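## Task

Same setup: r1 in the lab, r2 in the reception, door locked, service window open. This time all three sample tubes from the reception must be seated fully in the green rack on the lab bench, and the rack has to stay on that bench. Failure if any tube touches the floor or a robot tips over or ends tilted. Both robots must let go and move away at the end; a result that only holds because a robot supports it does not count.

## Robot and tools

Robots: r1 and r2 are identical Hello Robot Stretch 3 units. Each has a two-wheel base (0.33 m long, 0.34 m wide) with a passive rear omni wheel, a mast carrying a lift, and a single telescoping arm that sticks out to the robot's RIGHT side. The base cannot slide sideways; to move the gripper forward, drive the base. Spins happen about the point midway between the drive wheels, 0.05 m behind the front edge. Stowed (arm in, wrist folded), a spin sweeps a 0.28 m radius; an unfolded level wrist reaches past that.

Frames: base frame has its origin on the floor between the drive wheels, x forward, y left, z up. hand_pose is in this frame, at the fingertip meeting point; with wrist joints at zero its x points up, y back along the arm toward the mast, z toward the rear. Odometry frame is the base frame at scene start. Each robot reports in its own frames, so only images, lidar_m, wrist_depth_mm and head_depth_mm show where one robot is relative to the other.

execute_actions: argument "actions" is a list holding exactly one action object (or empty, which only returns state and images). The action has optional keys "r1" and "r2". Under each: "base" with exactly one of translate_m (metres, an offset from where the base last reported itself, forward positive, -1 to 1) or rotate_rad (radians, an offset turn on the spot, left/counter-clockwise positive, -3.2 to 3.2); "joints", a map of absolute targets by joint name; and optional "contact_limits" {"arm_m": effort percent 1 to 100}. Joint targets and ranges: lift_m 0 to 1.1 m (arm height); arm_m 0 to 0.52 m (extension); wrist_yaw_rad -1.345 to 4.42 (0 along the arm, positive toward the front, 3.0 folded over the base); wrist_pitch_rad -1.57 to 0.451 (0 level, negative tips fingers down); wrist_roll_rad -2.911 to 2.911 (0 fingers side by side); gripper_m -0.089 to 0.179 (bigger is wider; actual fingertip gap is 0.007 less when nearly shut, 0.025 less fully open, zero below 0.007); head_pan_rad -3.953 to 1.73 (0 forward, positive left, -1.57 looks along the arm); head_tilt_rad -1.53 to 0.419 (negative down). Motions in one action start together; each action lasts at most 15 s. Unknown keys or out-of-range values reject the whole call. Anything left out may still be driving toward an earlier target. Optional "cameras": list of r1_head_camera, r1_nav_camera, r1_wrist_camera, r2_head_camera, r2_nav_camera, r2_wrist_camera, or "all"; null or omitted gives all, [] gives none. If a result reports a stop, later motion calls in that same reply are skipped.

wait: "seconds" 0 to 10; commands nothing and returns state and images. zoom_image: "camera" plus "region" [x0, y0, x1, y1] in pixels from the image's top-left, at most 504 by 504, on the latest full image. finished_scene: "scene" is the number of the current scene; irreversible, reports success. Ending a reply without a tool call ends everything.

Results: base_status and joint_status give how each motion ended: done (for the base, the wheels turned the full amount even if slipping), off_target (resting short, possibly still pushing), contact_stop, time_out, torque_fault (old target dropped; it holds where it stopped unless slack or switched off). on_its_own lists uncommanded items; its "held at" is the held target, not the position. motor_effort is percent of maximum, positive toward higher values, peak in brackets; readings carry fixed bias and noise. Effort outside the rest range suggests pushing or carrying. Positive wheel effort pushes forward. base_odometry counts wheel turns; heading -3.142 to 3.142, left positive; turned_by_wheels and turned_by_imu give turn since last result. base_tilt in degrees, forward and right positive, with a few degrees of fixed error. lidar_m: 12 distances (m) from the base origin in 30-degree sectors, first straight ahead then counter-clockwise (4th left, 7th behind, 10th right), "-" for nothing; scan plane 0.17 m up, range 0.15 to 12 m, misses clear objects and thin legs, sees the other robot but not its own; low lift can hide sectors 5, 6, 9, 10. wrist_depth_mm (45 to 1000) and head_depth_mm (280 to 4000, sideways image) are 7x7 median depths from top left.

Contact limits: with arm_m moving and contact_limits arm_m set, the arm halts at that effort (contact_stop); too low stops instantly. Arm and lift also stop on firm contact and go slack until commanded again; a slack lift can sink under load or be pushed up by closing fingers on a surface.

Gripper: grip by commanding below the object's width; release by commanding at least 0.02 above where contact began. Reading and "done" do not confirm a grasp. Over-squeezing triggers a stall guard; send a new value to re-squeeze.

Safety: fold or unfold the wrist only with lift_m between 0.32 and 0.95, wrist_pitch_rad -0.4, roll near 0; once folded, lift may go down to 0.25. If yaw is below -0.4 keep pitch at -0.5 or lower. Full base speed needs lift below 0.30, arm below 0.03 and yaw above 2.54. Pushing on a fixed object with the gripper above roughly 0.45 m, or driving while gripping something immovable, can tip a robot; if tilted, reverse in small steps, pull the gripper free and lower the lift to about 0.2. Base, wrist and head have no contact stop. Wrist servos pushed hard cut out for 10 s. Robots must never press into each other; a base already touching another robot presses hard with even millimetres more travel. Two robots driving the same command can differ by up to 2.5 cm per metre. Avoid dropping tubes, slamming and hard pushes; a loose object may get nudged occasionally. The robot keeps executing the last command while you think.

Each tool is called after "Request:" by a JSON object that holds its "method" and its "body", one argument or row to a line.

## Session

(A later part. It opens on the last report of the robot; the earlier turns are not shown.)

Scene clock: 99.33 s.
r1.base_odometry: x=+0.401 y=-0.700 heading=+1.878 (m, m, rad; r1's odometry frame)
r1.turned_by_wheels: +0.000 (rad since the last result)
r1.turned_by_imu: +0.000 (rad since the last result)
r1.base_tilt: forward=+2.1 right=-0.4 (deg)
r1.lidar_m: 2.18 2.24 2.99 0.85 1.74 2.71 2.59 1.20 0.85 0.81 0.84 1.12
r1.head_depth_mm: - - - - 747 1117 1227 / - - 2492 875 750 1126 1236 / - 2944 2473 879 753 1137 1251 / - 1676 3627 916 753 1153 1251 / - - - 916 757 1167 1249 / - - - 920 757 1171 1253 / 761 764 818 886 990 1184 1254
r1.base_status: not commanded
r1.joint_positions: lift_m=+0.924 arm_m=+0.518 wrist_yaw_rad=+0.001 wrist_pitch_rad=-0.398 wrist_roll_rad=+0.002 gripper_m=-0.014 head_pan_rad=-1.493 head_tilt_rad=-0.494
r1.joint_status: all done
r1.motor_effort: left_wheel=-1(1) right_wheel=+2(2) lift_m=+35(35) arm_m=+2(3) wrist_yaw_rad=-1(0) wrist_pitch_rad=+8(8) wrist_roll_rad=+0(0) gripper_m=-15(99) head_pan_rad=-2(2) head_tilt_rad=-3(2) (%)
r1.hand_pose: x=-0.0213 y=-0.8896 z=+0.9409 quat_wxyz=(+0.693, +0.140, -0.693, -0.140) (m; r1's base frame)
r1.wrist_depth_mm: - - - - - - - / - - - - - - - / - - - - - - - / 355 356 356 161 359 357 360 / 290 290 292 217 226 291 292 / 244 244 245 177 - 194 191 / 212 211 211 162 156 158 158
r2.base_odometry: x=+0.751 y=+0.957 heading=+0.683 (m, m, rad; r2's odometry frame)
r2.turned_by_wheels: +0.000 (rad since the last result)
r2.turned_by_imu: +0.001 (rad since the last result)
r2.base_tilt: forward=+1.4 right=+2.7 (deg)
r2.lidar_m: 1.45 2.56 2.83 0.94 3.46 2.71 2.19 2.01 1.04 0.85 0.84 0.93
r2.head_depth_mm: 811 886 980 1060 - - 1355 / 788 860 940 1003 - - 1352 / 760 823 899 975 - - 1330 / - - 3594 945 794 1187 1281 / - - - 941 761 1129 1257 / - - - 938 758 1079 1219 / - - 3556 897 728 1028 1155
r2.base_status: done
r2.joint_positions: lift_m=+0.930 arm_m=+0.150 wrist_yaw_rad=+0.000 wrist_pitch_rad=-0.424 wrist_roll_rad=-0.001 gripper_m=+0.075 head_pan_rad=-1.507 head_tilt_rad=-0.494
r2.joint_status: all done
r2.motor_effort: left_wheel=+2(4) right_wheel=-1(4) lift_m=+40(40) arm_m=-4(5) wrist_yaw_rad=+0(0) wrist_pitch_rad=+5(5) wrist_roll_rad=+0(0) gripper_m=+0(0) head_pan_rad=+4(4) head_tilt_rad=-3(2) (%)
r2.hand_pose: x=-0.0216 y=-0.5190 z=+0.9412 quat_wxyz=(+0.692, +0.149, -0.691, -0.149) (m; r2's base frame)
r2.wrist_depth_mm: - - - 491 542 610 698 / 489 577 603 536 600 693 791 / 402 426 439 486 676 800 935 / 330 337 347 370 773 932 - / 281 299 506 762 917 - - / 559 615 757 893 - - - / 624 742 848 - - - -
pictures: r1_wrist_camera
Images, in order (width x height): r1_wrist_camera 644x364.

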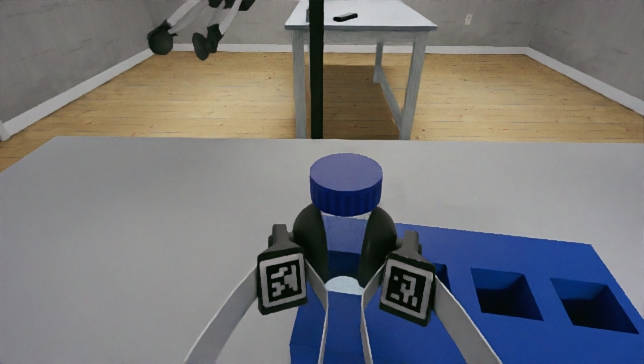

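Request:
{"method": "execute_actions", "body": {
  "actions": [
    {"r2":{"base":{"rotate_rad":-0.6},"joints":{"arm_m":0.1}},"r1":{"joints":{"gripper_m":-0.02,"lift_m":0.995}}}
  ],
  "cameras": ["r1_wrist_camera"]
}}

Request:
{"method": "execute_actions", "body": {
  "actions": [
    {"r2":{"base":{"rotate_rad":-1.6},"joints":{"arm_m":0.3,"lift_m":0.838}},"r1":{"base":{"rotate_rad":-1.584},"joints":{"arm_m":0.3}}}
  ],
  "cameras": ["r1_wrist_camera"]
}}

Request:
{"method": "execute_actions", "body": {
  "actions": [
    {"r2":{"base":{"rotate_rad":-0.508},"joints":{"arm_m":0.42}},"r1":{"base":{"translate_m":-0.104},"joints":{"lift_m":0.93}}}
  ],
  "cameras": ["r2_wrist_camera"]
}}

Scene clock: 103.00 s.
r1.base_odometry: x=+0.401 y=-0.700 heading=+1.878 (m, m, rad; r1's odometry frame)
r1.turned_by_wheels: +0.000 (rad since the last result)
r1.turned_by_imu: -0.001 (rad since the last result)
r1.base_tilt: forward=+2.0 right=-0.4 (deg)
r1.lidar_m: 2.18 2.25 2.99 0.85 1.75 2.71 2.59 1.19 0.85 0.81 0.83 1.11
r1.head_depth_mm: - - 3521 906 746 1121 1226 / - - 3186 883 749 1128 1238 / - 2562 3593 902 753 1141 1250 / - - 3960 913 755 1150 1254 / - - - 914 757 1160 1248 / - - 3897 920 759 1180 1251 / 758 766 819 885 986 1189 1255
r1.base_status: not commanded
r1.joint_positions: lift_m=+0.995 arm_m=+0.518 wrist_yaw_rad=+0.001 wrist_pitch_rad=-0.398 wrist_roll_rad=+0.002 gripper_m=-0.019 head_pan_rad=-1.493 head_tilt_rad=-0.494
r1.joint_status: all done
r1.motor_effort: left_wheel=-1(1) right_wheel=+2(2) lift_m=+35(37) arm_m=+2(3) wrist_yaw_rad=-1(1) wrist_pitch_rad=+8(8) wrist_roll_rad=+0(0) gripper_m=-16(53) head_pan_rad=-1(2) head_tilt_rad=-3(3) (%)
r1.hand_pose: x=-0.0213 y=-0.8896 z=+1.0119 quat_wxyz=(+0.693, +0.140, -0.693, -0.140) (m; r1's base frame)
r1.wrist_depth_mm: - - - - - - - / - - - - - - - / - - - - - - - / - 476 483 160 - - - / 392 392 393 392 408 396 394 / 332 330 332 260 - 332 334 / 285 285 286 268 240 235 288
r2.base_odometry: x=+0.751 y=+0.957 heading=+0.083 (m, m, rad; r2's odometry frame)
r2.turned_by_wheels: -0.600 (rad since the last result)
r2.turned_by_imu: -0.600 (rad since the last result)
r2.base_tilt: forward=+1.3 right=+2.8 (deg)
r2.lidar_m: 0.90 1.32 2.56 2.74 1.57 0.82 2.89 2.22 2.17 1.10 0.86 0.84
r2.head_depth_mm: 1855 2028 2212 2382 - - - / 1530 1699 1898 2147 - - 1291 / 1315 1445 1589 1783 - - - / 1150 1254 1359 1508 1594 1572 1332 / 1062 1140 1223 1335 1460 1526 1346 / 956 1021 1091 1171 1270 1385 1355 / 874 930 990 1050 1132 1215 1287
r2.base_status: done
r2.joint_positions: lift_m=+0.930 arm_m=+0.100 wrist_yaw_rad=+0.000 wrist_pitch_rad=-0.424 wrist_roll_rad=-0.001 gripper_m=+0.075 head_pan_rad=-1.507 head_tilt_rad=-0.494
r2.joint_status: all done
r2.motor_effort: left_wheel=+2(7) right_wheel=-2(3) lift_m=+40(40) arm_m=-4(4) wrist_yaw_rad=+0(0) wrist_pitch_rad=+5(5) wrist_roll_rad=+0(0) gripper_m=+0(0) head_pan_rad=+5(5) head_tilt_rad=-2(2) (%)
r2.hand_pose: x=-0.0216 y=-0.4690 z=+0.9412 quat_wxyz=(+0.692, +0.149, -0.691, -0.149) (m; r2's base frame)
r2.wrist_depth_mm: 522 628 818 - - - - / 551 672 875 - - - - / 570 708 952 - - - - / 606 753 - - - - - / 636 792 - - - - - / 676 820 - - - - - / 722 - - - - - -
pictures: r1_wrist_camera
Images, in order (width x height): r1_wrist_camera 644x364.

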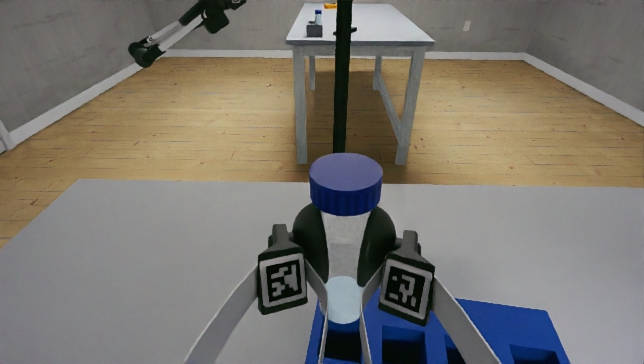

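Scene clock: 106.50 s.
r1.base_odometry: x=+0.401 y=-0.700 heading=+0.294 (m, m, rad; r1's odometry frame)
r1.turned_by_wheels: -1.584 (rad since the last result)
r1.turned_by_imu: -1.592 (rad since the last result)
r1.base_tilt: forward=+2.0 right=-0.4 (deg)
r1.lidar_m: 0.81 0.83 1.10 2.18 2.24 2.96 0.85 0.98 2.72 2.59 1.22 0.86
r1.head_depth_mm: 2139 2330 - 2488 1921 1510 1247 / 2155 2329 - 2430 1920 1514 1248 / 2146 2354 2538 2397 1911 1518 1247 / 2149 2374 2622 2648 1923 1522 1251 / 2170 2353 2636 2651 1934 1521 1251 / 2190 2389 2591 2541 1931 1522 1250 / 2023 2045 2055 2058 1866 1524 1254
r1.base_status: done
r1.joint_positions: lift_m=+0.995 arm_m=+0.300 wrist_yaw_rad=+0.001 wrist_pitch_rad=-0.398 wrist_roll_rad=+0.002 gripper_m=-0.019 head_pan_rad=-1.493 head_tilt_rad=-0.494
r1.joint_status: all done
r1.motor_effort: left_wheel=+1(7) right_wheel=-1(9) lift_m=+35(35) arm_m=-3(4) wrist_yaw_rad=-1(0) wrist_pitch_rad=+8(8) wrist_roll_rad=+0(0) gripper_m=-16(17) head_pan_rad=-1(2) head_tilt_rad=-3(2) (%)
r1.hand_pose: x=-0.0213 y=-0.6721 z=+1.0119 quat_wxyz=(+0.693, +0.140, -0.693, -0.140) (m; r1's base frame)
r1.wrist_depth_mm: - - - - - - - / - - - - - - - / - - - - - - - / - - - 160 - - - / - - - - - - - / - - - - - - - / - - - - - - -
r2.base_odometry: x=+0.751 y=+0.957 heading=-1.517 (m, m, rad; r2's odometry frame)
r2.turned_by_wheels: -1.600 (rad since the last result)
r2.turned_by_imu: -1.601 (rad since the last result)
r2.base_tilt: forward=+1.3 right=+2.7 (deg)
r2.lidar_m: 1.12 0.86 0.84 0.89 1.28 2.56 2.71 0.94 0.82 2.94 2.22 2.17
r2.head_depth_mm: 3053 3243 3452 2740 - - 1264 / 3241 3497 3662 2852 - 1626 1358 / 3425 3686 3769 2850 - 1614 1355 / 3251 3534 3709 2700 1979 1630 1356 / 2895 3043 3281 2682 2012 1619 1351 / 2583 2737 2927 2707 2044 1626 1346 / 2348 2481 2653 2673 2020 1624 1345
r2.base_status: done
r2.joint_positions: lift_m=+0.838 arm_m=+0.300 wrist_yaw_rad=+0.000 wrist_pitch_rad=-0.424 wrist_roll_rad=-0.001 gripper_m=+0.075 head_pan_rad=-1.507 head_tilt_rad=-0.494
r2.joint_status: all done
r2.motor_effort: left_wheel=+2(9) right_wheel=-1(3) lift_m=+27(36) arm_m=+4(4) wrist_yaw_rad=+0(0) wrist_pitch_rad=+5(5) wrist_roll_rad=+0(0) gripper_m=+0(0) head_pan_rad=+5(4) head_tilt_rad=-3(2) (%)
r2.hand_pose: x=-0.0215 y=-0.6683 z=+0.8497 quat_wxyz=(+0.692, +0.149, -0.691, -0.149) (m; r2's base frame)
r2.wrist_depth_mm: - - - - - - - / - - - - - - 741 / - - - - - - 508 / - - - - - - 384 / - - - - - - 312 / - - - - - - 344 / 960 958 992 - - 441 -
pictures: r1_wrist_camera
Images, in order (width x height): r1_wrist_camera 644x364.

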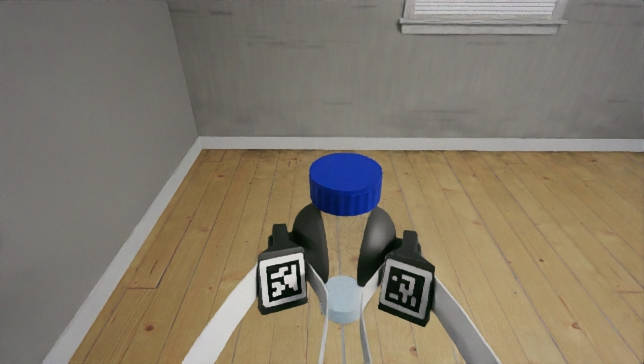

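Scene clock: 108.70 s.
r1.base_odometry: x=+0.301 y=-0.730 heading=+0.294 (m, m, rad; r1's odometry frame)
r1.turned_by_wheels: +0.000 (rad since the last result)
r1.turned_by_imu: +0.000 (rad since the last result)
r1.base_tilt: forward=+2.0 right=-0.4 (deg)
r1.lidar_m: 0.92 0.94 1.24 2.17 2.23 2.95 0.74 0.90 2.72 2.59 1.37 0.97
r1.head_depth_mm: 2141 2314 2557 - 1877 1516 1245 / 2143 2336 2546 - 1935 1510 1247 / 2147 2358 2583 - 1920 1518 1250 / 2157 2371 2614 2640 1928 1522 1254 / 2162 2366 2618 2653 1942 1521 1254 / 2187 2400 2634 2666 1940 1524 1256 / 2152 2319 2314 2305 1949 1530 1251
r1.base_status: done
r1.joint_positions: lift_m=+0.930 arm_m=+0.300 wrist_yaw_rad=+0.001 wrist_pitch_rad=-0.398 wrist_roll_rad=+0.002 gripper_m=-0.019 head_pan_rad=-1.493 head_tilt_rad=-0.494
r1.joint_status: all done
r1.motor_effort: left_wheel=+2(3) right_wheel=-2(6) lift_m=+22(31) arm_m=-2(2) wrist_yaw_rad=-1(1) wrist_pitch_rad=+8(8) wrist_roll_rad=+0(0) gripper_m=-16(16) head_pan_rad=-1(3) head_tilt_rad=-3(2) (%)
r1.hand_pose: x=-0.0213 y=-0.6721 z=+0.9474 quat_wxyz=(+0.693, +0.140, -0.693, -0.140) (m; r1's base frame)
r1.wrist_depth_mm: - - - - - - - / - - - - - - - / - - - - - - - / - - - 160 - - - / - - - - - - - / - - - - - - - / - - - - - - -
r2.base_odometry: x=+0.751 y=+0.957 heading=-2.025 (m, m, rad; r2's odometry frame)
r2.turned_by_wheels: -0.508 (rad since the last result)
r2.turned_by_imu: -0.508 (rad since the last result)
r2.base_tilt: forward=+1.3 right=+2.7 (deg)
r2.lidar_m: 2.17 1.11 0.86 0.84 0.90 1.31 2.56 2.73 0.94 0.82 2.88 2.22
r2.head_depth_mm: 2869 3140 1713 1187 - - 1352 / 2925 3140 1704 1324 1387 1616 1355 / 2969 3206 1704 - 1835 1616 1356 / 3019 3246 1986 1181 964 1535 1287 / 2999 3255 3533 2704 1894 1570 1317 / 3061 3264 3483 2717 2025 1630 1346 / 3080 3286 3533 2711 2016 1618 1348
r2.base_status: done
r2.joint_positions: lift_m=+0.838 arm_m=+0.420 wrist_yaw_rad=+0.000 wrist_pitch_rad=-0.424 wrist_roll_rad=-0.001 gripper_m=+0.075 head_pan_rad=-1.507 head_tilt_rad=-0.494
r2.joint_status: all done
r2.motor_effort: left_wheel=+1(8) right_wheel=+0(5) lift_m=+26(26) arm_m=+4(4) wrist_yaw_rad=-1(0) wrist_pitch_rad=+5(5) wrist_roll_rad=+0(0) gripper_m=+0(0) head_pan_rad=+5(4) head_tilt_rad=-2(3) (%)
r2.hand_pose: x=-0.0216 y=-0.7883 z=+0.8497 quat_wxyz=(+0.692, +0.149, -0.691, -0.149) (m; r2's base frame)
r2.wrist_depth_mm: - - - - - - - / - - - 596 654 683 779 / - - 431 294 461 481 501 / - - 324 242 353 355 380 / - 284 267 265 287 297 306 / - 232 232 243 - 254 259 / 953 224 219 220 220 219 221
pictures: r2_wrist_camera
Images, in order (width x height): r2_wrist_camera 644x364.

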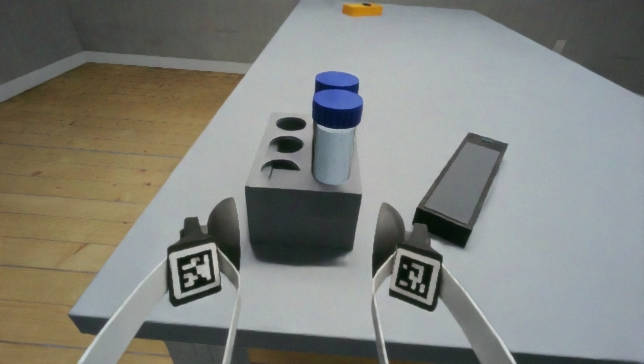

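Request:
{"method": "execute_actions", "body": {
  "actions": [
    {"r2":{"base":{"rotate_rad":-0.02},"joints":{"arm_m":0.505},"contact_limits":{"arm_m":14}},"r1":{"base":{"rotate_rad":-1.547},"joints":{"arm_m":0.46}}}
  ],
  "cameras": ["r2_wrist_camera","r1_wrist_camera"]
}}

Scene clock: 112.43 s.
r1.base_odometry: x=+0.301 y=-0.730 heading=-1.253 (m, m, rad; r1's odometry frame)
r1.turned_by_wheels: -1.547 (rad since the last result)
r1.turned_by_imu: -1.553 (rad since the last result)
r1.base_tilt: forward=+2.1 right=-0.3 (deg)
r1.lidar_m: 2.59 1.34 0.96 0.92 0.94 1.27 2.18 2.24 3.01 0.74 0.89 2.71
r1.head_depth_mm: 2797 3085 3271 - 1920 1503 1236 / 2817 3097 3248 2282 937 1467 1250 / 2840 3097 2068 963 893 1433 1212 / 2845 3134 1737 1086 901 1518 1257 / 2839 3150 1738 1093 910 1525 1250 / 2908 3144 1742 1094 918 1526 1247 / 2906 3176 3436 1100 924 1395 1226
r1.base_status: done
r1.joint_positions: lift_m=+0.930 arm_m=+0.460 wrist_yaw_rad=+0.001 wrist_pitch_rad=-0.398 wrist_roll_rad=+0.002 gripper_m=-0.019 head_pan_rad=-1.493 head_tilt_rad=-0.494
r1.joint_status: all done
r1.motor_effort: left_wheel=+2(8) right_wheel=-1(7) lift_m=+22(23) arm_m=+2(1) wrist_yaw_rad=-1(1) wrist_pitch_rad=+8(8) wrist_roll_rad=+0(0) gripper_m=-16(16) head_pan_rad=-2(2) head_tilt_rad=-3(3) (%)
r1.hand_pose: x=-0.0213 y=-0.8315 z=+0.9474 quat_wxyz=(+0.693, +0.140, -0.693, -0.140) (m; r1's base frame)
r1.wrist_depth_mm: - - - - - - - / - 959 971 970 - - - / 682 680 680 681 - - - / 522 527 526 160 - - - / 423 422 426 425 - - - / 358 359 359 240 - - - / 308 306 293 248 308 - -
r2.base_odometry: x=+0.751 y=+0.957 heading=-2.045 (m, m, rad; r2's odometry frame)
r2.turned_by_wheels: -0.020 (rad since the last result)
r2.turned_by_imu: -0.019 (rad since the last result)
r2.base_tilt: forward=+1.3 right=+2.7 (deg)
r2.lidar_m: 2.17 1.13 0.86 0.84 0.89 1.28 2.56 2.70 0.94 0.82 2.94 2.23
r2.head_depth_mm: 2925 3133 1724 1156 - - 1312 / 2963 3200 1704 - 948 1625 1343 / 2945 3189 1825 - 948 1622 1352 / 2996 3191 1698 1126 955 1584 1318 / 3001 3202 3511 2612 1013 1534 1314 / 3033 3275 3540 2711 2028 1609 1350 / 3026 3276 3564 2712 2036 1623 1342
r2.base_status: done
r2.joint_positions: lift_m=+0.838 arm_m=+0.505 wrist_yaw_rad=+0.000 wrist_pitch_rad=-0.424 wrist_roll_rad=-0.001 gripper_m=+0.075 head_pan_rad=-1.507 head_tilt_rad=-0.494
r2.joint_status: all done
r2.motor_effort: left_wheel=+2(10) right_wheel=-1(5) lift_m=+26(26) arm_m=+4(4) wrist_yaw_rad=+0(1) wrist_pitch_rad=+5(5) wrist_roll_rad=+0(0) gripper_m=+0(0) head_pan_rad=+4(5) head_tilt_rad=-2(2) (%)
r2.contact_limits: arm_m 14 (drawing in: default 23, maximum 38; extending or still: default 31, maximum 51)
r2.hand_pose: x=-0.0216 y=-0.8733 z=+0.8497 quat_wxyz=(+0.692, +0.149, -0.691, -0.149) (m; r2's base frame)
r2.wrist_depth_mm: - - - - - - - / - - - 612 653 692 - / - - 428 401 463 479 494 / - - 303 147 359 346 378 / - 282 223 169 302 280 304 / - 232 173 174 - 238 257 / 205 204 196 199 212 218 221
pictures: r1_wrist_camera, r2_wrist_camera
Images, in order (width x height): r1_wrist_camera 644x364, r2_wrist_camera 644x364.

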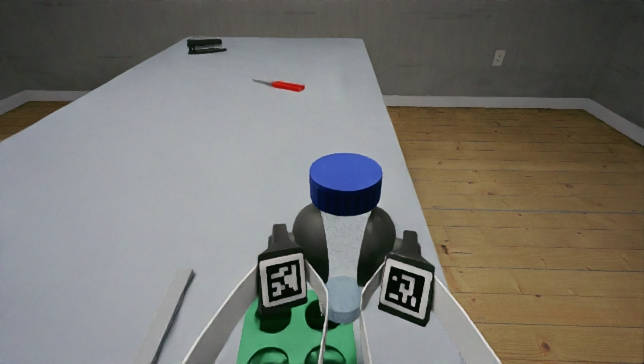

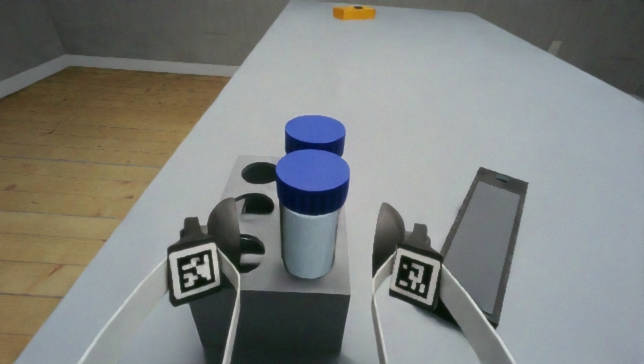

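Request:
{"method": "zoom_image", "body": {
  "camera": "r1_wrist_camera",
  "region": [220, 244, 420, 364]
}}

Region (220, 244, 420, 364) of r1_wrist_camera's 644x364 image, scaled by 2.520; it fills the top 302 rows of this view, and the rest is white.

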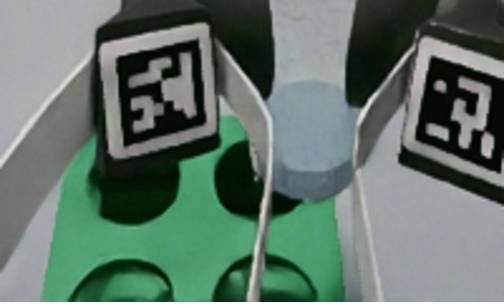

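Request:
{"method": "execute_actions", "body": {
  "actions": [
    {"r2":{"joints":{"gripper_m":-0.01}},"r1":{"base":{"rotate_rad":0.016},"joints":{"arm_m":0.488,"lift_m":0.9},"contact_limits":{"arm_m":12}}}
  ],
  "cameras": ["r2_wrist_camera","r1_wrist_camera"]
}}

Request:
{"method": "zoom_image", "body": {
  "camera": "r1_wrist_camera",
  "region": [240, 244, 440, 364]
}}

Scene clock: 114.40 s.
r1.base_odometry: x=+0.301 y=-0.730 heading=-1.237 (m, m, rad; r1's odometry frame)
r1.turned_by_wheels: +0.016 (rad since the last result)
r1.turned_by_imu: +0.016 (rad since the last result)
r1.base_tilt: forward=+2.1 right=-0.5 (deg)
r1.lidar_m: 2.60 1.32 0.96 0.92 0.95 1.29 2.18 2.25 3.05 0.74 0.89 2.70
r1.head_depth_mm: 2791 3094 3361 - 1909 1508 1242 / 2790 3079 3286 1088 901 1428 1248 / 2805 3126 1879 942 891 1478 1208 / 2885 3136 1721 1092 900 1522 1252 / 2876 3149 1725 1092 913 1528 1250 / 2923 3180 1748 1097 923 1521 1252 / 2913 3234 3485 1102 1738 1358 1235
r1.base_status: done
r1.joint_positions: lift_m=+0.900 arm_m=+0.488 wrist_yaw_rad=+0.001 wrist_pitch_rad=-0.398 wrist_roll_rad=+0.002 gripper_m=-0.019 head_pan_rad=-1.493 head_tilt_rad=-0.494
r1.joint_status: all done
r1.motor_effort: left_wheel=+1(3) right_wheel=+0(5) lift_m=+23(23) arm_m=+2(2) wrist_yaw_rad=-1(1) wrist_pitch_rad=+8(8) wrist_roll_rad=+0(0) gripper_m=-16(16) head_pan_rad=-2(2) head_tilt_rad=-3(3) (%)
r1.contact_limits: arm_m 12 (drawing in: default 17, maximum 28; extending or still: default 23, maximum 38)
r1.hand_pose: x=-0.0213 y=-0.8595 z=+0.9174 quat_wxyz=(+0.693, +0.140, -0.693, -0.140) (m; r1's base frame)
r1.wrist_depth_mm: - - - - - - - / - 856 868 860 - - - / 609 605 611 620 - - - / 471 473 471 160 473 - - / 380 382 381 384 400 - - / 320 322 323 222 - - - / 277 278 267 219 271 - -
r2.base_odometry: x=+0.751 y=+0.957 heading=-2.045 (m, m, rad; r2's odometry frame)
r2.turned_by_wheels: +0.000 (rad since the last result)
r2.turned_by_imu: +0.001 (rad since the last result)
r2.base_tilt: forward=+1.4 right=+2.8 (deg)
r2.lidar_m: 2.17 1.12 0.86 0.84 0.89 1.28 2.57 2.71 0.94 0.81 2.94 2.23
r2.head_depth_mm: 2906 3110 1721 1161 - - 1327 / 2935 3169 1723 - 946 1633 1356 / 2942 3194 1845 - 948 1620 1358 / 3009 3240 1700 1075 954 1572 1312 / 2934 3251 3469 2588 1010 1535 1313 / 3029 3293 3524 2720 2023 1627 1339 / 3058 3270 3571 2690 2005 1616 1348
r2.base_status: not commanded
r2.joint_positions: lift_m=+0.838 arm_m=+0.505 wrist_yaw_rad=+0.000 wrist_pitch_rad=-0.426 wrist_roll_rad=-0.001 gripper_m=-0.009 head_pan_rad=-1.507 head_tilt_rad=-0.494
r2.joint_status: all done
r2.motor_effort: left_wheel=+1(2) right_wheel=-1(0) lift_m=+27(27) arm_m=+4(4) wrist_yaw_rad=+0(1) wrist_pitch_rad=+6(6) wrist_roll_rad=+0(0) gripper_m=-18(100) head_pan_rad=+4(4) head_tilt_rad=-2(2) (%)
r2.hand_pose: x=-0.0216 y=-0.8729 z=+0.8490 quat_wxyz=(+0.692, +0.150, -0.691, -0.150) (m; r2's base frame)
r2.wrist_depth_mm: - - - 982 - - - / - - - 600 642 672 774 / - - 421 402 460 469 490 / - - 302 145 353 345 378 / - 272 255 160 289 278 304 / - 232 175 172 229 236 256 / 202 202 195 198 213 212 222
pictures: r1_wrist_camera, r2_wrist_camera
Images, in order (width x height): r1_wrist_camera 644x364, r2_wrist_camera 644x364.

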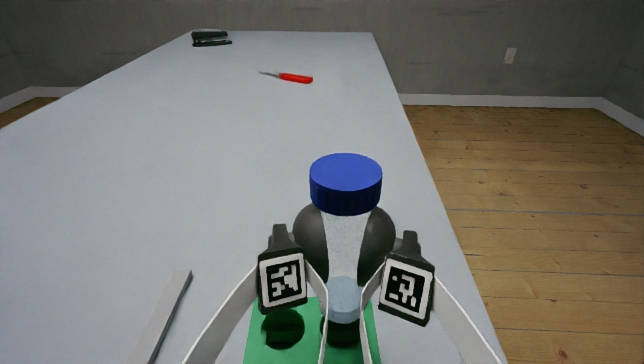

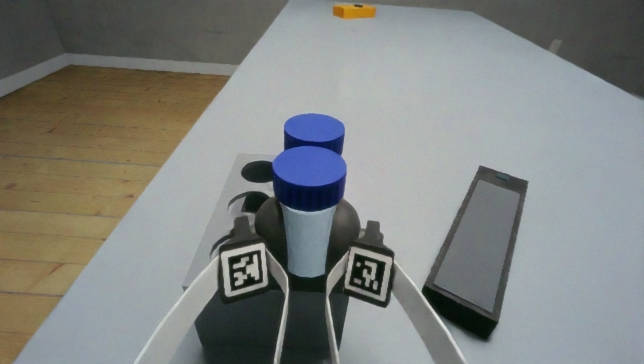

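Region (240, 244, 440, 364) of r1_wrist_camera's 644x364 image, scaled by 2.520; it fills the top 302 rows of this view, and the rest is white.

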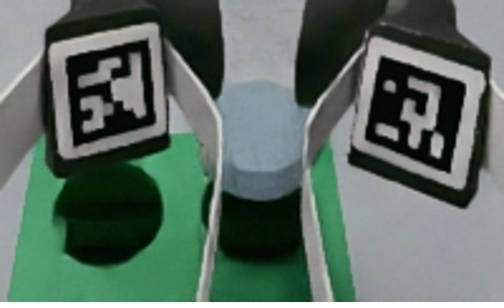

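Request:
{"method": "execute_actions", "body": {
  "actions": [
    {"r2":{"joints":{"lift_m":0.905}},"r1":{"joints":{"lift_m":0.868}}}
  ],
  "cameras": ["r2_wrist_camera","r1_wrist_camera"]
}}

Scene clock: 116.27 s.
r1.base_odometry: x=+0.301 y=-0.730 heading=-1.237 (m, m, rad; r1's odometry frame)
r1.turned_by_wheels: +0.000 (rad since the last result)
r1.turned_by_imu: +0.000 (rad since the last result)
r1.base_tilt: forward=+2.0 right=-0.4 (deg)
r1.lidar_m: 2.60 1.31 0.96 0.92 0.95 1.28 2.18 2.25 3.05 0.74 0.89 2.69
r1.head_depth_mm: 2795 3056 3305 2925 1844 1465 1243 / 2813 3076 3355 1031 902 1430 1250 / 2827 3079 1863 940 893 1468 1211 / 2856 3170 1732 1086 900 1526 1252 / 2873 3172 1737 1093 913 1520 1254 / 2930 3166 1754 1093 925 1529 1253 / 2913 3221 3525 1103 1738 1352 1236
r1.base_status: not commanded
r1.joint_positions: lift_m=+0.868 arm_m=+0.488 wrist_yaw_rad=+0.001 wrist_pitch_rad=-0.398 wrist_roll_rad=+0.002 gripper_m=-0.019 head_pan_rad=-1.493 head_tilt_rad=-0.494
r1.joint_status: all done
r1.motor_effort: left_wheel=+1(1) right_wheel=+0(0) lift_m=+23(22) arm_m=+3(2) wrist_yaw_rad=+0(1) wrist_pitch_rad=+8(8) wrist_roll_rad=+0(0) gripper_m=-17(16) head_pan_rad=-2(3) head_tilt_rad=-3(3) (%)
r1.hand_pose: x=-0.0213 y=-0.8595 z=+0.8854 quat_wxyz=(+0.693, +0.140, -0.693, -0.140) (m; r1's base frame)
r1.wrist_depth_mm: - - - - - - - / - 761 765 762 - - - / 534 532 535 539 577 - - / 413 414 413 160 414 - - / 336 335 338 337 350 - - / 283 280 283 205 - - - / 245 241 203 190 239 260 -
r2.base_odometry: x=+0.751 y=+0.957 heading=-2.045 (m, m, rad; r2's odometry frame)
r2.turned_by_wheels: +0.000 (rad since the last result)
r2.turned_by_imu: +0.001 (rad since the last result)
r2.base_tilt: forward=+1.3 right=+2.7 (deg)
r2.lidar_m: 2.17 1.13 0.86 0.84 0.89 1.28 2.56 2.71 0.94 0.81 2.93 2.23
r2.head_depth_mm: 2916 3157 1722 - 1394 1585 1342 / 2940 3190 1984 1037 949 1628 1355 / 2918 3165 2174 1028 946 1621 1351 / 2993 3186 1849 1051 955 1588 1317 / 3020 3298 3483 2590 1011 1532 1322 / 3033 3292 3535 2703 2018 1622 1344 / 3066 3264 3571 2713 2032 1617 1334
r2.base_status: not commanded
r2.joint_positions: lift_m=+0.905 arm_m=+0.505 wrist_yaw_rad=+0.000 wrist_pitch_rad=-0.427 wrist_roll_rad=-0.001 gripper_m=-0.009 head_pan_rad=-1.507 head_tilt_rad=-0.494
r2.joint_status: all done
r2.motor_effort: left_wheel=+1(2) right_wheel=-1(1) lift_m=+40(42) arm_m=+4(4) wrist_yaw_rad=+2(0) wrist_pitch_rad=+6(6) wrist_roll_rad=+0(0) gripper_m=-18(18) head_pan_rad=+4(5) head_tilt_rad=-2(3) (%)
r2.hand_pose: x=-0.0216 y=-0.8728 z=+0.9153 quat_wxyz=(+0.691, +0.150, -0.690, -0.150) (m; r2's base frame)
r2.wrist_depth_mm: - - - - - - - / - - - 802 833 898 - / - - 638 573 607 628 662 / - - 448 145 473 486 499 / - - 377 160 384 382 404 / - 326 288 190 305 323 340 / - 271 219 259 274 287 292
pictures: r1_wrist_camera, r2_wrist_camera
Images, in order (width x height): r1_wrist_camera 644x364, r2_wrist_camera 644x364.

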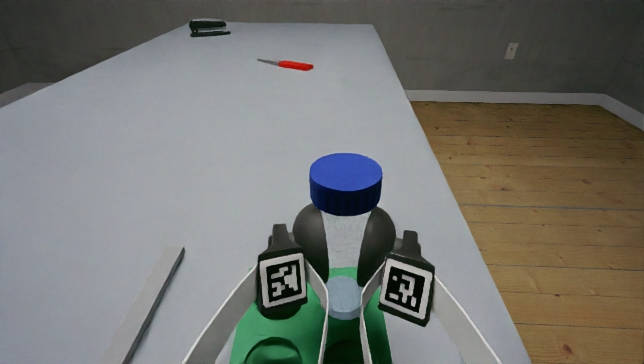

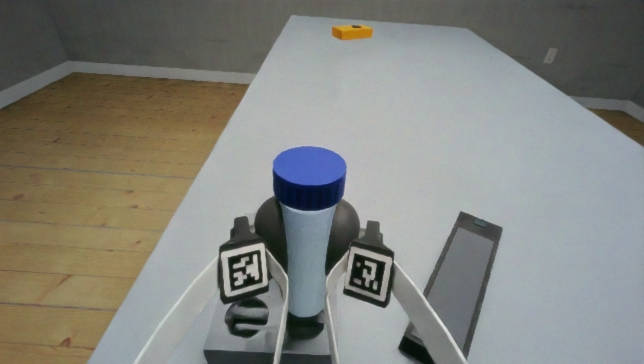

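Request:
{"method": "execute_actions", "body": {
  "actions": [
    {"r2":{"base":{"rotate_rad":0.4},"joints":{"lift_m":0.985,"arm_m":0.42}},"r1":{"joints":{"lift_m":0.842}}}
  ],
  "cameras": ["r1_wrist_camera"]
}}

Request:
{"method": "execute_actions", "body": {
  "actions": [
    {"r2":{"base":{"rotate_rad":0.45},"joints":{"arm_m":0.33}},"r1":{"joints":{"gripper_m":0.075}}}
  ],
  "cameras": ["r1_wrist_camera"]
}}

Scene clock: 118.90 s.
r1.base_odometry: x=+0.301 y=-0.730 heading=-1.237 (m, m, rad; r1's odometry frame)
r1.turned_by_wheels: +0.000 (rad since the last result)
r1.turned_by_imu: +0.000 (rad since the last result)
r1.base_tilt: forward=+2.0 right=-0.4 (deg)
r1.lidar_m: 2.59 1.32 0.95 0.92 0.95 1.29 2.18 2.24 3.06 0.74 0.89 2.70
r1.head_depth_mm: 2788 3039 3286 2758 - 1513 1239 / 2786 3036 3361 978 903 1429 1246 / 2854 3123 1722 939 891 1467 1205 / 2859 3162 1724 1090 901 1515 1256 / 2880 3171 1728 1093 910 1530 1251 / 2923 3193 1740 1094 922 1530 1255 / 2928 3214 3500 1100 1726 1353 1232
r1.base_status: not commanded
r1.joint_positions: lift_m=+0.842 arm_m=+0.488 wrist_yaw_rad=+0.001 wrist_pitch_rad=-0.398 wrist_roll_rad=+0.002 gripper_m=-0.019 head_pan_rad=-1.493 head_tilt_rad=-0.494
r1.joint_status: all done
r1.motor_effort: left_wheel=+1(1) right_wheel=+0(0) lift_m=+22(23) arm_m=+2(3) wrist_yaw_rad=-1(0) wrist_pitch_rad=+8(8) wrist_roll_rad=+0(0) gripper_m=-16(16) head_pan_rad=-2(3) head_tilt_rad=-3(3) (%)
r1.hand_pose: x=-0.0213 y=-0.8595 z=+0.8594 quat_wxyz=(+0.693, +0.140, -0.693, -0.140) (m; r1's base frame)
r1.wrist_depth_mm: - - - - - - - / 726 673 683 682 - - - / 475 474 477 474 512 - - / 364 367 367 160 370 - - / 298 299 298 299 305 - - / 251 246 252 178 - 261 - / 218 212 202 192 207 222 -
r2.base_odometry: x=+0.751 y=+0.957 heading=-1.645 (m, m, rad; r2's odometry frame)
r2.turned_by_wheels: +0.400 (rad since the last result)
r2.turned_by_imu: +0.401 (rad since the last result)
r2.base_tilt: forward=+1.3 right=+2.8 (deg)
r2.lidar_m: 1.28 0.89 0.84 0.86 1.13 2.56 2.62 0.94 0.82 0.82 2.31 2.17
r2.head_depth_mm: 2948 3158 - 1129 913 1539 1352 / 3098 3244 - 2727 1962 1541 1232 / 3221 3452 - 2612 2030 1622 1346 / 3327 3602 3813 2740 2028 1614 1347 / 3376 3717 3785 2718 2027 1618 1346 / 2975 3194 3355 2709 2033 1622 1351 / 2666 2810 2982 2722 2039 1614 1345
r2.base_status: done
r2.joint_positions: lift_m=+0.985 arm_m=+0.420 wrist_yaw_rad=+0.001 wrist_pitch_rad=-0.428 wrist_roll_rad=-0.001 gripper_m=-0.009 head_pan_rad=-1.507 head_tilt_rad=-0.494
r2.joint_status: all done
r2.motor_effort: left_wheel=-3(10) right_wheel=+2(5) lift_m=+40(43) arm_m=-4(5) wrist_yaw_rad=-1(2) wrist_pitch_rad=+6(6) wrist_roll_rad=+0(0) gripper_m=-18(18) head_pan_rad=+4(5) head_tilt_rad=-3(2) (%)
r2.hand_pose: x=-0.0214 y=-0.7885 z=+0.9953 quat_wxyz=(+0.691, +0.151, -0.690, -0.150) (m; r2's base frame)
r2.wrist_depth_mm: - - - - - - - / - - - - - - - / - - - - - 880 846 / - - - 145 - 641 650 / - - - 160 - 519 522 / - - - 191 - 434 388 / - - - - - 371 345
pictures: r1_wrist_camera
Images, in order (width x height): r1_wrist_camera 644x364.

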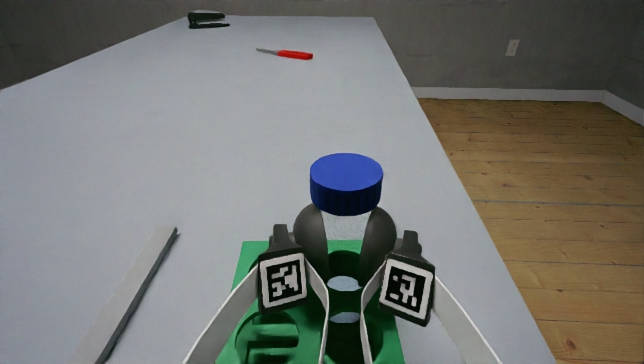

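Scene clock: 120.80 s.
r1.base_odometry: x=+0.301 y=-0.730 heading=-1.237 (m, m, rad; r1's odometry frame)
r1.turned_by_wheels: +0.000 (rad since the last result)
r1.turned_by_imu: +0.000 (rad since the last result)
r1.base_tilt: forward=+2.2 right=-0.5 (deg)
r1.lidar_m: 2.60 1.32 0.96 0.92 0.95 1.29 2.17 2.25 3.06 0.75 0.90 2.70
r1.head_depth_mm: 2766 3073 3341 2749 - 1514 1245 / 2844 3061 3329 981 901 1427 1247 / 2839 3088 1718 938 888 1472 1210 / 2859 3163 1737 1091 901 1523 1255 / 2859 3168 1731 1094 911 1534 1260 / 2918 3184 1749 1096 922 1526 1251 / 2912 3247 3551 1098 1749 1351 1233
r1.base_status: not commanded
r1.joint_positions: lift_m=+0.842 arm_m=+0.488 wrist_yaw_rad=+0.001 wrist_pitch_rad=-0.398 wrist_roll_rad=+0.002 gripper_m=+0.075 head_pan_rad=-1.493 head_tilt_rad=-0.494
r1.joint_status: all done
r1.motor_effort: left_wheel=+1(1) right_wheel=+0(0) lift_m=+22(23) arm_m=+2(2) wrist_yaw_rad=-1(2) wrist_pitch_rad=+8(8) wrist_roll_rad=+0(0) gripper_m=+1(100) head_pan_rad=-1(2) head_tilt_rad=-2(2) (%)
r1.hand_pose: x=-0.0213 y=-0.8595 z=+0.8594 quat_wxyz=(+0.693, +0.140, -0.693, -0.140) (m; r1's base frame)
r1.wrist_depth_mm: - - - - - - - / 746 679 681 679 - - - / 472 477 477 475 506 - - / 368 368 366 337 369 - - / 298 299 313 206 300 - - / 251 252 - 181 238 - - / 217 213 204 192 213 215 -
r2.base_odometry: x=+0.751 y=+0.957 heading=-1.195 (m, m, rad; r2's odometry frame)
r2.turned_by_wheels: +0.450 (rad since the last result)
r2.turned_by_imu: +0.451 (rad since the last result)
r2.base_tilt: forward=+1.3 right=+2.7 (deg)
r2.lidar_m: 0.91 0.84 0.85 1.06 2.19 2.59 0.94 1.25 0.82 2.36 2.17 1.37
r2.head_depth_mm: 2886 3218 - 2611 2043 1634 1360 / 2686 2879 - 2523 2026 1630 1359 / 2489 2691 - 2476 2024 1646 1348 / 2345 2523 2716 2735 2025 1628 1350 / 2197 2326 2539 2633 2033 1621 1346 / 2058 2212 2390 2480 2032 1616 1347 / 1925 2068 2213 2338 2048 1620 1344
r2.base_status: done
r2.joint_positions: lift_m=+0.985 arm_m=+0.330 wrist_yaw_rad=+0.000 wrist_pitch_rad=-0.428 wrist_roll_rad=-0.001 gripper_m=-0.009 head_pan_rad=-1.507 head_tilt_rad=-0.494
r2.joint_status: all done
r2.motor_effort: left_wheel=-3(13) right_wheel=+1(5) lift_m=+41(40) arm_m=-4(4) wrist_yaw_rad=-1(0) wrist_pitch_rad=+6(6) wrist_roll_rad=+0(0) gripper_m=-18(18) head_pan_rad=+4(5) head_tilt_rad=-2(2) (%)
r2.hand_pose: x=-0.0214 y=-0.6985 z=+0.9953 quat_wxyz=(+0.691, +0.150, -0.690, -0.150) (m; r2's base frame)
r2.wrist_depth_mm: - - - - - - - / - - - - - - - / - - - - - - - / - - - 145 - - - / - - - 160 - - - / - - - 190 - - - / - - - - - - -
pictures: r1_wrist_camera
Images, in order (width x height): r1_wrist_camera 644x364.

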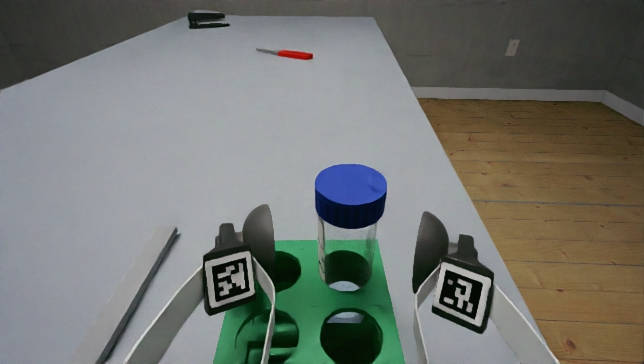

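Request:
{"method": "execute_actions", "body": {
  "actions": [
    {"r2":{"base":{"rotate_rad":0.55},"joints":{"arm_m":0.3}},"r1":{"joints":{"arm_m":0.41,"lift_m":0.86}}}
  ],
  "cameras": ["r1_wrist_camera"]
}}

Request:
{"method": "execute_actions", "body": {
  "actions": [
    {"r2":{"base":{"rotate_rad":1.763},"joints":{"arm_m":0.33}},"r1":{"base":{"rotate_rad":1.531},"joints":{"arm_m":0.33,"lift_m":0.924,"gripper_m":0.08}}}
  ],
  "cameras": ["r2_wrist_camera"]
}}

Scene clock: 127.23 s.
r1.base_odometry: x=+0.301 y=-0.730 heading=-1.237 (m, m, rad; r1's odometry frame)
r1.turned_by_wheels: +0.000 (rad since the last result)
r1.turned_by_imu: -0.001 (rad since the last result)
r1.base_tilt: forward=+2.0 right=-0.4 (deg)
r1.lidar_m: 2.59 1.32 0.96 0.92 0.95 1.28 2.17 2.25 3.06 0.74 0.89 2.69
r1.head_depth_mm: 2798 3050 3308 2930 - 1506 1247 / 2822 3080 3329 - 901 1423 1245 / 2780 3140 1716 - 899 1471 1208 / 2864 3112 1729 1089 903 1519 1253 / 2866 3148 1734 1097 912 1518 1252 / 2895 3174 1747 1099 924 1525 1254 / 2917 3241 3490 1105 1741 1354 1230
r1.base_status: not commanded
r1.joint_positions: lift_m=+0.860 arm_m=+0.410 wrist_yaw_rad=+0.001 wrist_pitch_rad=-0.398 wrist_roll_rad=+0.002 gripper_m=+0.075 head_pan_rad=-1.493 head_tilt_rad=-0.494
r1.joint_status: all done
r1.motor_effort: left_wheel=+1(0) right_wheel=+0(0) lift_m=+35(38) arm_m=-2(3) wrist_yaw_rad=-1(0) wrist_pitch_rad=+8(8) wrist_roll_rad=+0(0) gripper_m=+0(0) head_pan_rad=-2(3) head_tilt_rad=-2(3) (%)
r1.hand_pose: x=-0.0213 y=-0.7821 z=+0.8769 quat_wxyz=(+0.693, +0.140, -0.693, -0.140) (m; r1's base frame)
r1.wrist_depth_mm: - - - - - - - / - 722 741 738 - - - / 511 518 515 519 550 - - / 399 398 399 398 402 - - / 323 323 336 262 325 - - / 273 274 - 214 257 - - / 235 224 230 184 230 234 -
r2.base_odometry: x=+0.751 y=+0.957 heading=-0.645 (m, m, rad; r2's odometry frame)
r2.turned_by_wheels: +0.550 (rad since the last result)
r2.turned_by_imu: +0.552 (rad since the last result)
r2.base_tilt: forward=+1.3 right=+2.8 (deg)
r2.lidar_m: 0.84 0.85 1.08 2.32 2.60 0.94 0.82 0.82 2.35 2.17 1.31 0.91
r2.head_depth_mm: 1927 2078 - 2418 2050 1624 1347 / 1893 2044 - 2487 2042 1624 1350 / 1890 2030 - 2364 2035 1619 1357 / 1856 2016 2185 2363 2033 1616 1351 / 1874 2008 2192 2372 2036 1623 1340 / 1844 2006 2167 2377 2032 1611 1350 / 1824 1990 2158 2343 2019 1615 1344
r2.base_status: done
r2.joint_positions: lift_m=+0.985 arm_m=+0.300 wrist_yaw_rad=+0.000 wrist_pitch_rad=-0.428 wrist_roll_rad=-0.001 gripper_m=-0.009 head_pan_rad=-1.507 head_tilt_rad=-0.494
r2.joint_status: all done
r2.motor_effort: left_wheel=-2(10) right_wheel=+1(5) lift_m=+40(41) arm_m=-4(5) wrist_yaw_rad=+0(1) wrist_pitch_rad=+6(6) wrist_roll_rad=+1(0) gripper_m=-18(18) head_pan_rad=+4(4) head_tilt_rad=-2(2) (%)
r2.hand_pose: x=-0.0215 y=-0.6685 z=+0.9953 quat_wxyz=(+0.691, +0.150, -0.690, -0.150) (m; r2's base frame)
r2.wrist_depth_mm: - - - - - - - / - - - - - - - / - - - - - - - / - - - 145 - - - / - - - 159 - - - / - - - 190 - - - / - - - - - - -
pictures: r1_wrist_camera
Images, in order (width x height): r1_wrist_camera 644x364.

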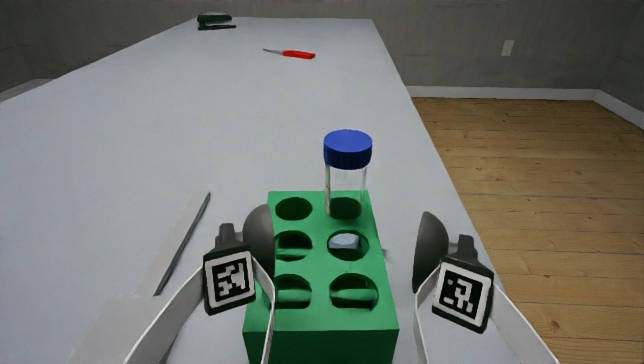

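Scene clock: 130.97 s.
r1.base_odometry: x=+0.301 y=-0.730 heading=+0.294 (m, m, rad; r1's odometry frame)
r1.turned_by_wheels: +1.531 (rad since the last result)
r1.turned_by_imu: +1.537 (rad since the last result)
r1.base_tilt: forward=+2.0 right=-0.4 (deg)
r1.lidar_m: 0.92 0.94 1.24 2.18 2.23 2.96 0.74 0.89 2.73 2.60 1.37 0.97
r1.head_depth_mm: 2130 2346 2547 - 1849 1511 1241 / 2138 2328 2551 - 1915 1513 1246 / 2147 2371 2553 - 1911 1519 1248 / 2174 2376 2603 2640 1933 1533 1250 / 2189 2382 2634 2672 1926 1520 1254 / 2185 2391 2660 2651 1935 1521 1255 / 2147 2281 2311 2316 1951 1529 1254
r1.base_status: done
r1.joint_positions: lift_m=+0.924 arm_m=+0.330 wrist_yaw_rad=+0.001 wrist_pitch_rad=-0.398 wrist_roll_rad=+0.002 gripper_m=+0.080 head_pan_rad=-1.493 head_tilt_rad=-0.494
r1.joint_status: all done
r1.motor_effort: left_wheel=-1(6) right_wheel=+2(7) lift_m=+35(39) arm_m=-2(2) wrist_yaw_rad=-1(1) wrist_pitch_rad=+8(8) wrist_roll_rad=+0(0) gripper_m=+0(36) head_pan_rad=-1(2) head_tilt_rad=-3(3) (%)
r1.hand_pose: x=-0.0213 y=-0.7021 z=+0.9409 quat_wxyz=(+0.693, +0.140, -0.693, -0.140) (m; r1's base frame)
r1.wrist_depth_mm: - - - - - - - / - - - - - - - / - - - - - - - / - - - - - - - / - - - - - - - / - - - - - - - / - - - - - - -
r2.base_odometry: x=+0.751 y=+0.957 heading=+1.118 (m, m, rad; r2's odometry frame)
r2.turned_by_wheels: +1.763 (rad since the last result)
r2.turned_by_imu: +1.767 (rad since the last result)
r2.base_tilt: forward=+1.3 right=+2.7 (deg)
r2.lidar_m: 2.56 2.72 0.94 0.82 2.91 2.22 2.17 1.12 0.86 0.84 0.89 1.29
r2.head_depth_mm: - - - 906 735 1074 1220 / - - - 881 764 1093 1234 / - 3037 - 864 761 1110 1253 / - 3050 - 900 759 1118 1248 / - 3050 3535 913 792 1140 1269 / - - - 945 789 1159 1282 / - - - 939 784 1170 1288
r2.base_status: done
r2.joint_positions: lift_m=+0.985 arm_m=+0.330 wrist_yaw_rad=+0.000 wrist_pitch_rad=-0.428 wrist_roll_rad=-0.001 gripper_m=-0.009 head_pan_rad=-1.507 head_tilt_rad=-0.494
r2.joint_status: all done
r2.motor_effort: left_wheel=-3(10) right_wheel=+1(5) lift_m=+41(40) arm_m=+4(4) wrist_yaw_rad=-1(0) wrist_pitch_rad=+6(6) wrist_roll_rad=+0(0) gripper_m=-18(18) head_pan_rad=+5(5) head_tilt_rad=-2(3) (%)
r2.hand_pose: x=-0.0215 y=-0.6978 z=+0.9953 quat_wxyz=(+0.691, +0.150, -0.690, -0.150) (m; r2's base frame)
r2.wrist_depth_mm: - - - - - - - / - - - - - - - / 513 530 552 565 589 645 - / 410 406 361 145 457 474 431 / 343 353 362 160 377 386 386 / 296 300 296 190 320 325 330 / 259 262 265 270 274 279 284
pictures: r2_wrist_camera
Images, in order (width x height): r2_wrist_camera 644x364.

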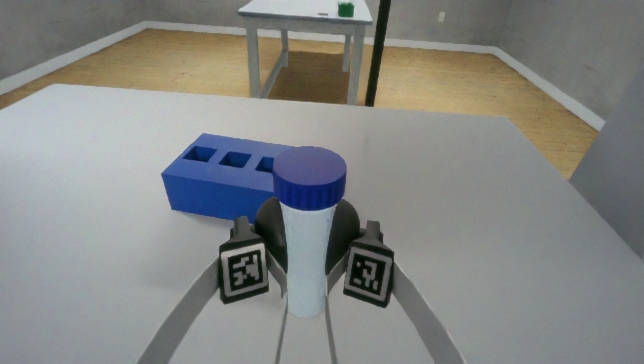

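Request:
{"method": "execute_actions", "body": {
  "actions": [
    {"r2":{"joints":{"arm_m":0.512,"lift_m":0.98},"contact_limits":{"arm_m":14}},"r1":{"base":{"translate_m":0.107}}}
  ],
  "cameras": ["r2_wrist_camera"]
}}

Request:
{"method": "zoom_image", "body": {
  "camera": "r2_wrist_camera",
  "region": [200, 224, 400, 364]
}}

Scene clock: 133.77 s.
r1.base_odometry: x=+0.403 y=-0.699 heading=+0.294 (m, m, rad; r1's odometry frame)
r1.turned_by_wheels: +0.000 (rad since the last result)
r1.turned_by_imu: +0.000 (rad since the last result)
r1.base_tilt: forward=+2.1 right=-0.5 (deg)
r1.lidar_m: 0.81 0.83 1.09 2.18 2.24 2.95 0.85 0.98 2.72 2.59 1.21 0.85
r1.head_depth_mm: 2124 2334 2526 - 1842 1514 1242 / 2144 2350 2544 - 1920 1515 1247 / 2158 2369 2574 - 1929 1519 1249 / 2163 2349 2617 2645 1924 1521 1250 / 2162 2364 2633 2689 1937 1523 1254 / 2168 2386 2606 2528 1939 1519 1256 / 2002 2029 2044 2051 1875 1530 1250
r1.base_status: done
r1.joint_positions: lift_m=+0.924 arm_m=+0.330 wrist_yaw_rad=+0.001 wrist_pitch_rad=-0.398 wrist_roll_rad=+0.002 gripper_m=+0.080 head_pan_rad=-1.493 head_tilt_rad=-0.494
r1.joint_status: not commanded
r1.motor_effort: left_wheel=-1(2) right_wheel=+2(6) lift_m=+35(35) arm_m=-2(3) wrist_yaw_rad=-1(1) wrist_pitch_rad=+8(8) wrist_roll_rad=+0(0) gripper_m=+1(0) head_pan_rad=-1(3) head_tilt_rad=-2(3) (%)
r1.hand_pose: x=-0.0213 y=-0.7021 z=+0.9409 quat_wxyz=(+0.693, +0.140, -0.693, -0.140) (m; r1's base frame)
r1.wrist_depth_mm: - - - - - - - / - - - - - - - / - - - - - - - / - - - - - - - / - - - - - - - / - - - - - - - / - - - - - - -
r2.base_odometry: x=+0.751 y=+0.957 heading=+1.118 (m, m, rad; r2's odometry frame)
r2.turned_by_wheels: +0.000 (rad since the last result)
r2.turned_by_imu: +0.001 (rad since the last result)
r2.base_tilt: forward=+1.3 right=+2.7 (deg)
r2.lidar_m: 2.56 2.73 0.94 0.82 2.91 2.22 2.17 1.12 0.86 0.84 0.90 1.29
r2.head_depth_mm: - - - 904 735 1078 1219 / - 1661 3551 947 763 1090 1229 / - - - 900 761 1099 1249 / - 3033 - 900 758 1123 1257 / - - 3606 915 790 1139 1268 / - - - 940 790 1161 1283 / - - - 937 785 1175 1282
r2.base_status: not commanded
r2.joint_positions: lift_m=+0.980 arm_m=+0.512 wrist_yaw_rad=+0.000 wrist_pitch_rad=-0.428 wrist_roll_rad=-0.001 gripper_m=-0.009 head_pan_rad=-1.507 head_tilt_rad=-0.494
r2.joint_status: all done
r2.motor_effort: left_wheel=-2(3) right_wheel=+1(1) lift_m=+27(32) arm_m=+4(3) wrist_yaw_rad=+0(0) wrist_pitch_rad=+6(6) wrist_roll_rad=+0(0) gripper_m=-18(18) head_pan_rad=+4(5) head_tilt_rad=-2(2) (%)
r2.contact_limits: arm_m 14 (drawing in: default 23, maximum 38; extending or still: default 31, maximum 51)
r2.hand_pose: x=-0.0215 y=-0.8798 z=+0.9907 quat_wxyz=(+0.691, +0.150, -0.690, -0.150) (m; r2's base frame)
r2.wrist_depth_mm: - - - - - - - / - - - - - - - / 505 - - - - - - / 401 414 425 145 451 467 - / 335 341 361 159 371 375 385 / 289 245 246 191 314 318 323 / 240 207 208 253 270 275 280
pictures: r2_wrist_camera
Images, in order (width x height): r2_wrist_camera 644x364.

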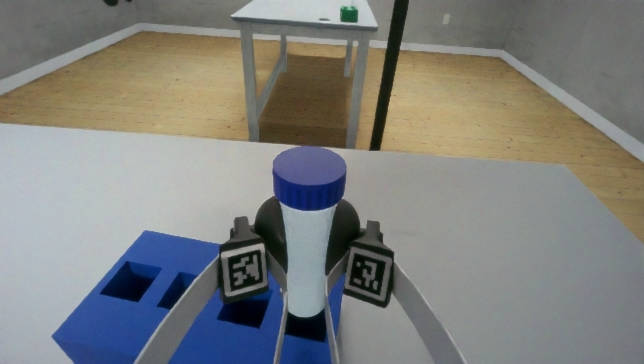

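Region (200, 224, 400, 364) of r2_wrist_camera's 644x364 image, scaled by 2.520; it fills the top 353 rows of this view, and the rest is white.

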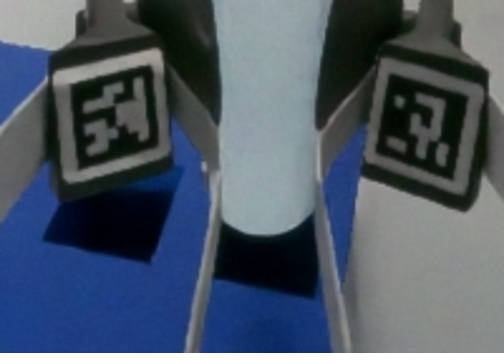

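Request:
{"method": "execute_actions", "body": {
  "actions": [
    {"r2":{"joints":{"lift_m":0.924}},"r1":{"base":{"rotate_rad":1.584}}}
  ],
  "cameras": ["r2_wrist_camera","r1_wrist_camera"]
}}

Scene clock: 137.40 s.
r1.base_odometry: x=+0.403 y=-0.699 heading=+1.878 (m, m, rad; r1's odometry frame)
r1.turned_by_wheels: +1.584 (rad since the last result)
r1.turned_by_imu: +1.590 (rad since the last result)
r1.base_tilt: forward=+2.1 right=-0.4 (deg)
r1.lidar_m: 2.18 2.24 2.99 0.85 1.74 2.71 2.59 1.19 0.85 0.81 0.83 1.11
r1.head_depth_mm: - - - - 748 1118 1221 / - - 3789 - 751 1121 1232 / - - 1813 - 752 1135 1248 / - 1794 3879 912 755 1141 1246 / - - - 917 758 1162 1252 / - - - 920 758 1171 1256 / 761 768 816 880 988 1184 1255
r1.base_status: done
r1.joint_positions: lift_m=+0.924 arm_m=+0.330 wrist_yaw_rad=+0.001 wrist_pitch_rad=-0.398 wrist_roll_rad=+0.002 gripper_m=+0.080 head_pan_rad=-1.493 head_tilt_rad=-0.494
r1.joint_status: not commanded
r1.motor_effort: left_wheel=-1(7) right_wheel=+1(7) lift_m=+35(35) arm_m=-3(3) wrist_yaw_rad=-2(1) wrist_pitch_rad=+8(8) wrist_roll_rad=+0(0) gripper_m=+0(0) head_pan_rad=-2(2) head_tilt_rad=-3(2) (%)
r1.hand_pose: x=-0.0213 y=-0.7021 z=+0.9409 quat_wxyz=(+0.693, +0.140, -0.693, -0.140) (m; r1's base frame)
r1.wrist_depth_mm: - - - - - - - / - - - 566 - - - / 451 466 466 348 351 468 467 / 359 359 357 329 310 312 360 / 292 292 303 292 292 293 295 / 246 246 - 247 247 251 247 / 212 213 212 212 213 209 214
r2.base_odometry: x=+0.751 y=+0.957 heading=+1.118 (m, m, rad; r2's odometry frame)
r2.turned_by_wheels: +0.000 (rad since the last result)
r2.turned_by_imu: +0.001 (rad since the last result)
r2.base_tilt: forward=+1.3 right=+2.7 (deg)
r2.lidar_m: 2.56 2.72 0.94 0.82 2.92 2.22 2.17 1.12 0.86 0.84 0.90 1.29
r2.head_depth_mm: - - - - 714 1081 1216 / - - - 903 762 1086 1234 / 1669 1666 - 900 760 1106 1247 / - 2664 - 900 762 1118 1257 / - - 3556 915 789 1138 1271 / - - - 939 788 1154 1278 / - - - 938 789 1170 1283
r2.base_status: not commanded
r2.joint_positions: lift_m=+0.924 arm_m=+0.512 wrist_yaw_rad=-0.002 wrist_pitch_rad=-0.428 wrist_roll_rad=-0.001 gripper_m=-0.009 head_pan_rad=-1.507 head_tilt_rad=-0.494
r2.joint_status: all done
r2.motor_effort: left_wheel=-3(4) right_wheel=+2(2) lift_m=+27(25) arm_m=+4(4) wrist_yaw_rad=+2(2) wrist_pitch_rad=+6(6) wrist_roll_rad=+0(0) gripper_m=-18(18) head_pan_rad=+4(5) head_tilt_rad=-2(2) (%)
r2.hand_pose: x=-0.0219 y=-0.8798 z=+0.9347 quat_wxyz=(+0.691, +0.150, -0.691, -0.151) (m; r2's base frame)
r2.wrist_depth_mm: - - - - - - - / - - - - - - - / 395 406 417 434 453 468 - / 316 321 333 145 352 365 374 / 208 216 211 160 290 294 301 / 171 171 170 173 247 249 252 / 190 179 161 162 211 215 220
pictures: r1_wrist_camera, r2_wrist_camera
Images, in order (width x height): r1_wrist_camera 644x364, r2_wrist_camera 644x364.

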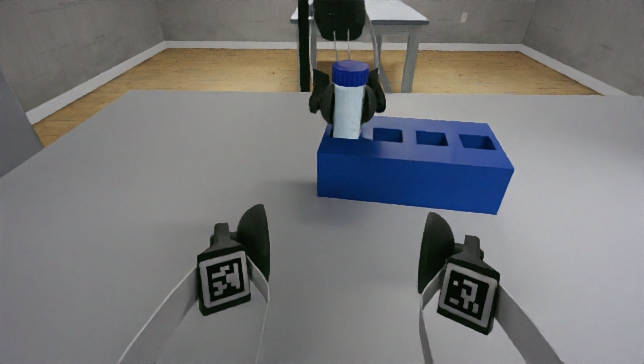

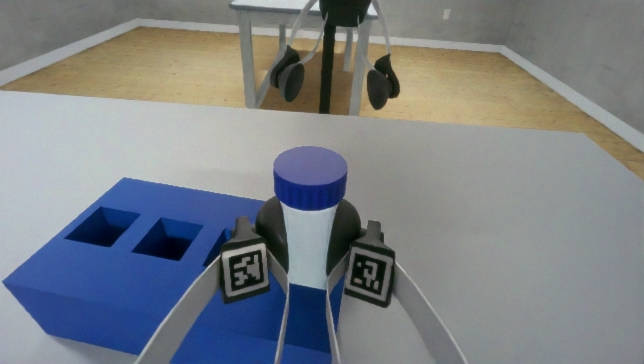

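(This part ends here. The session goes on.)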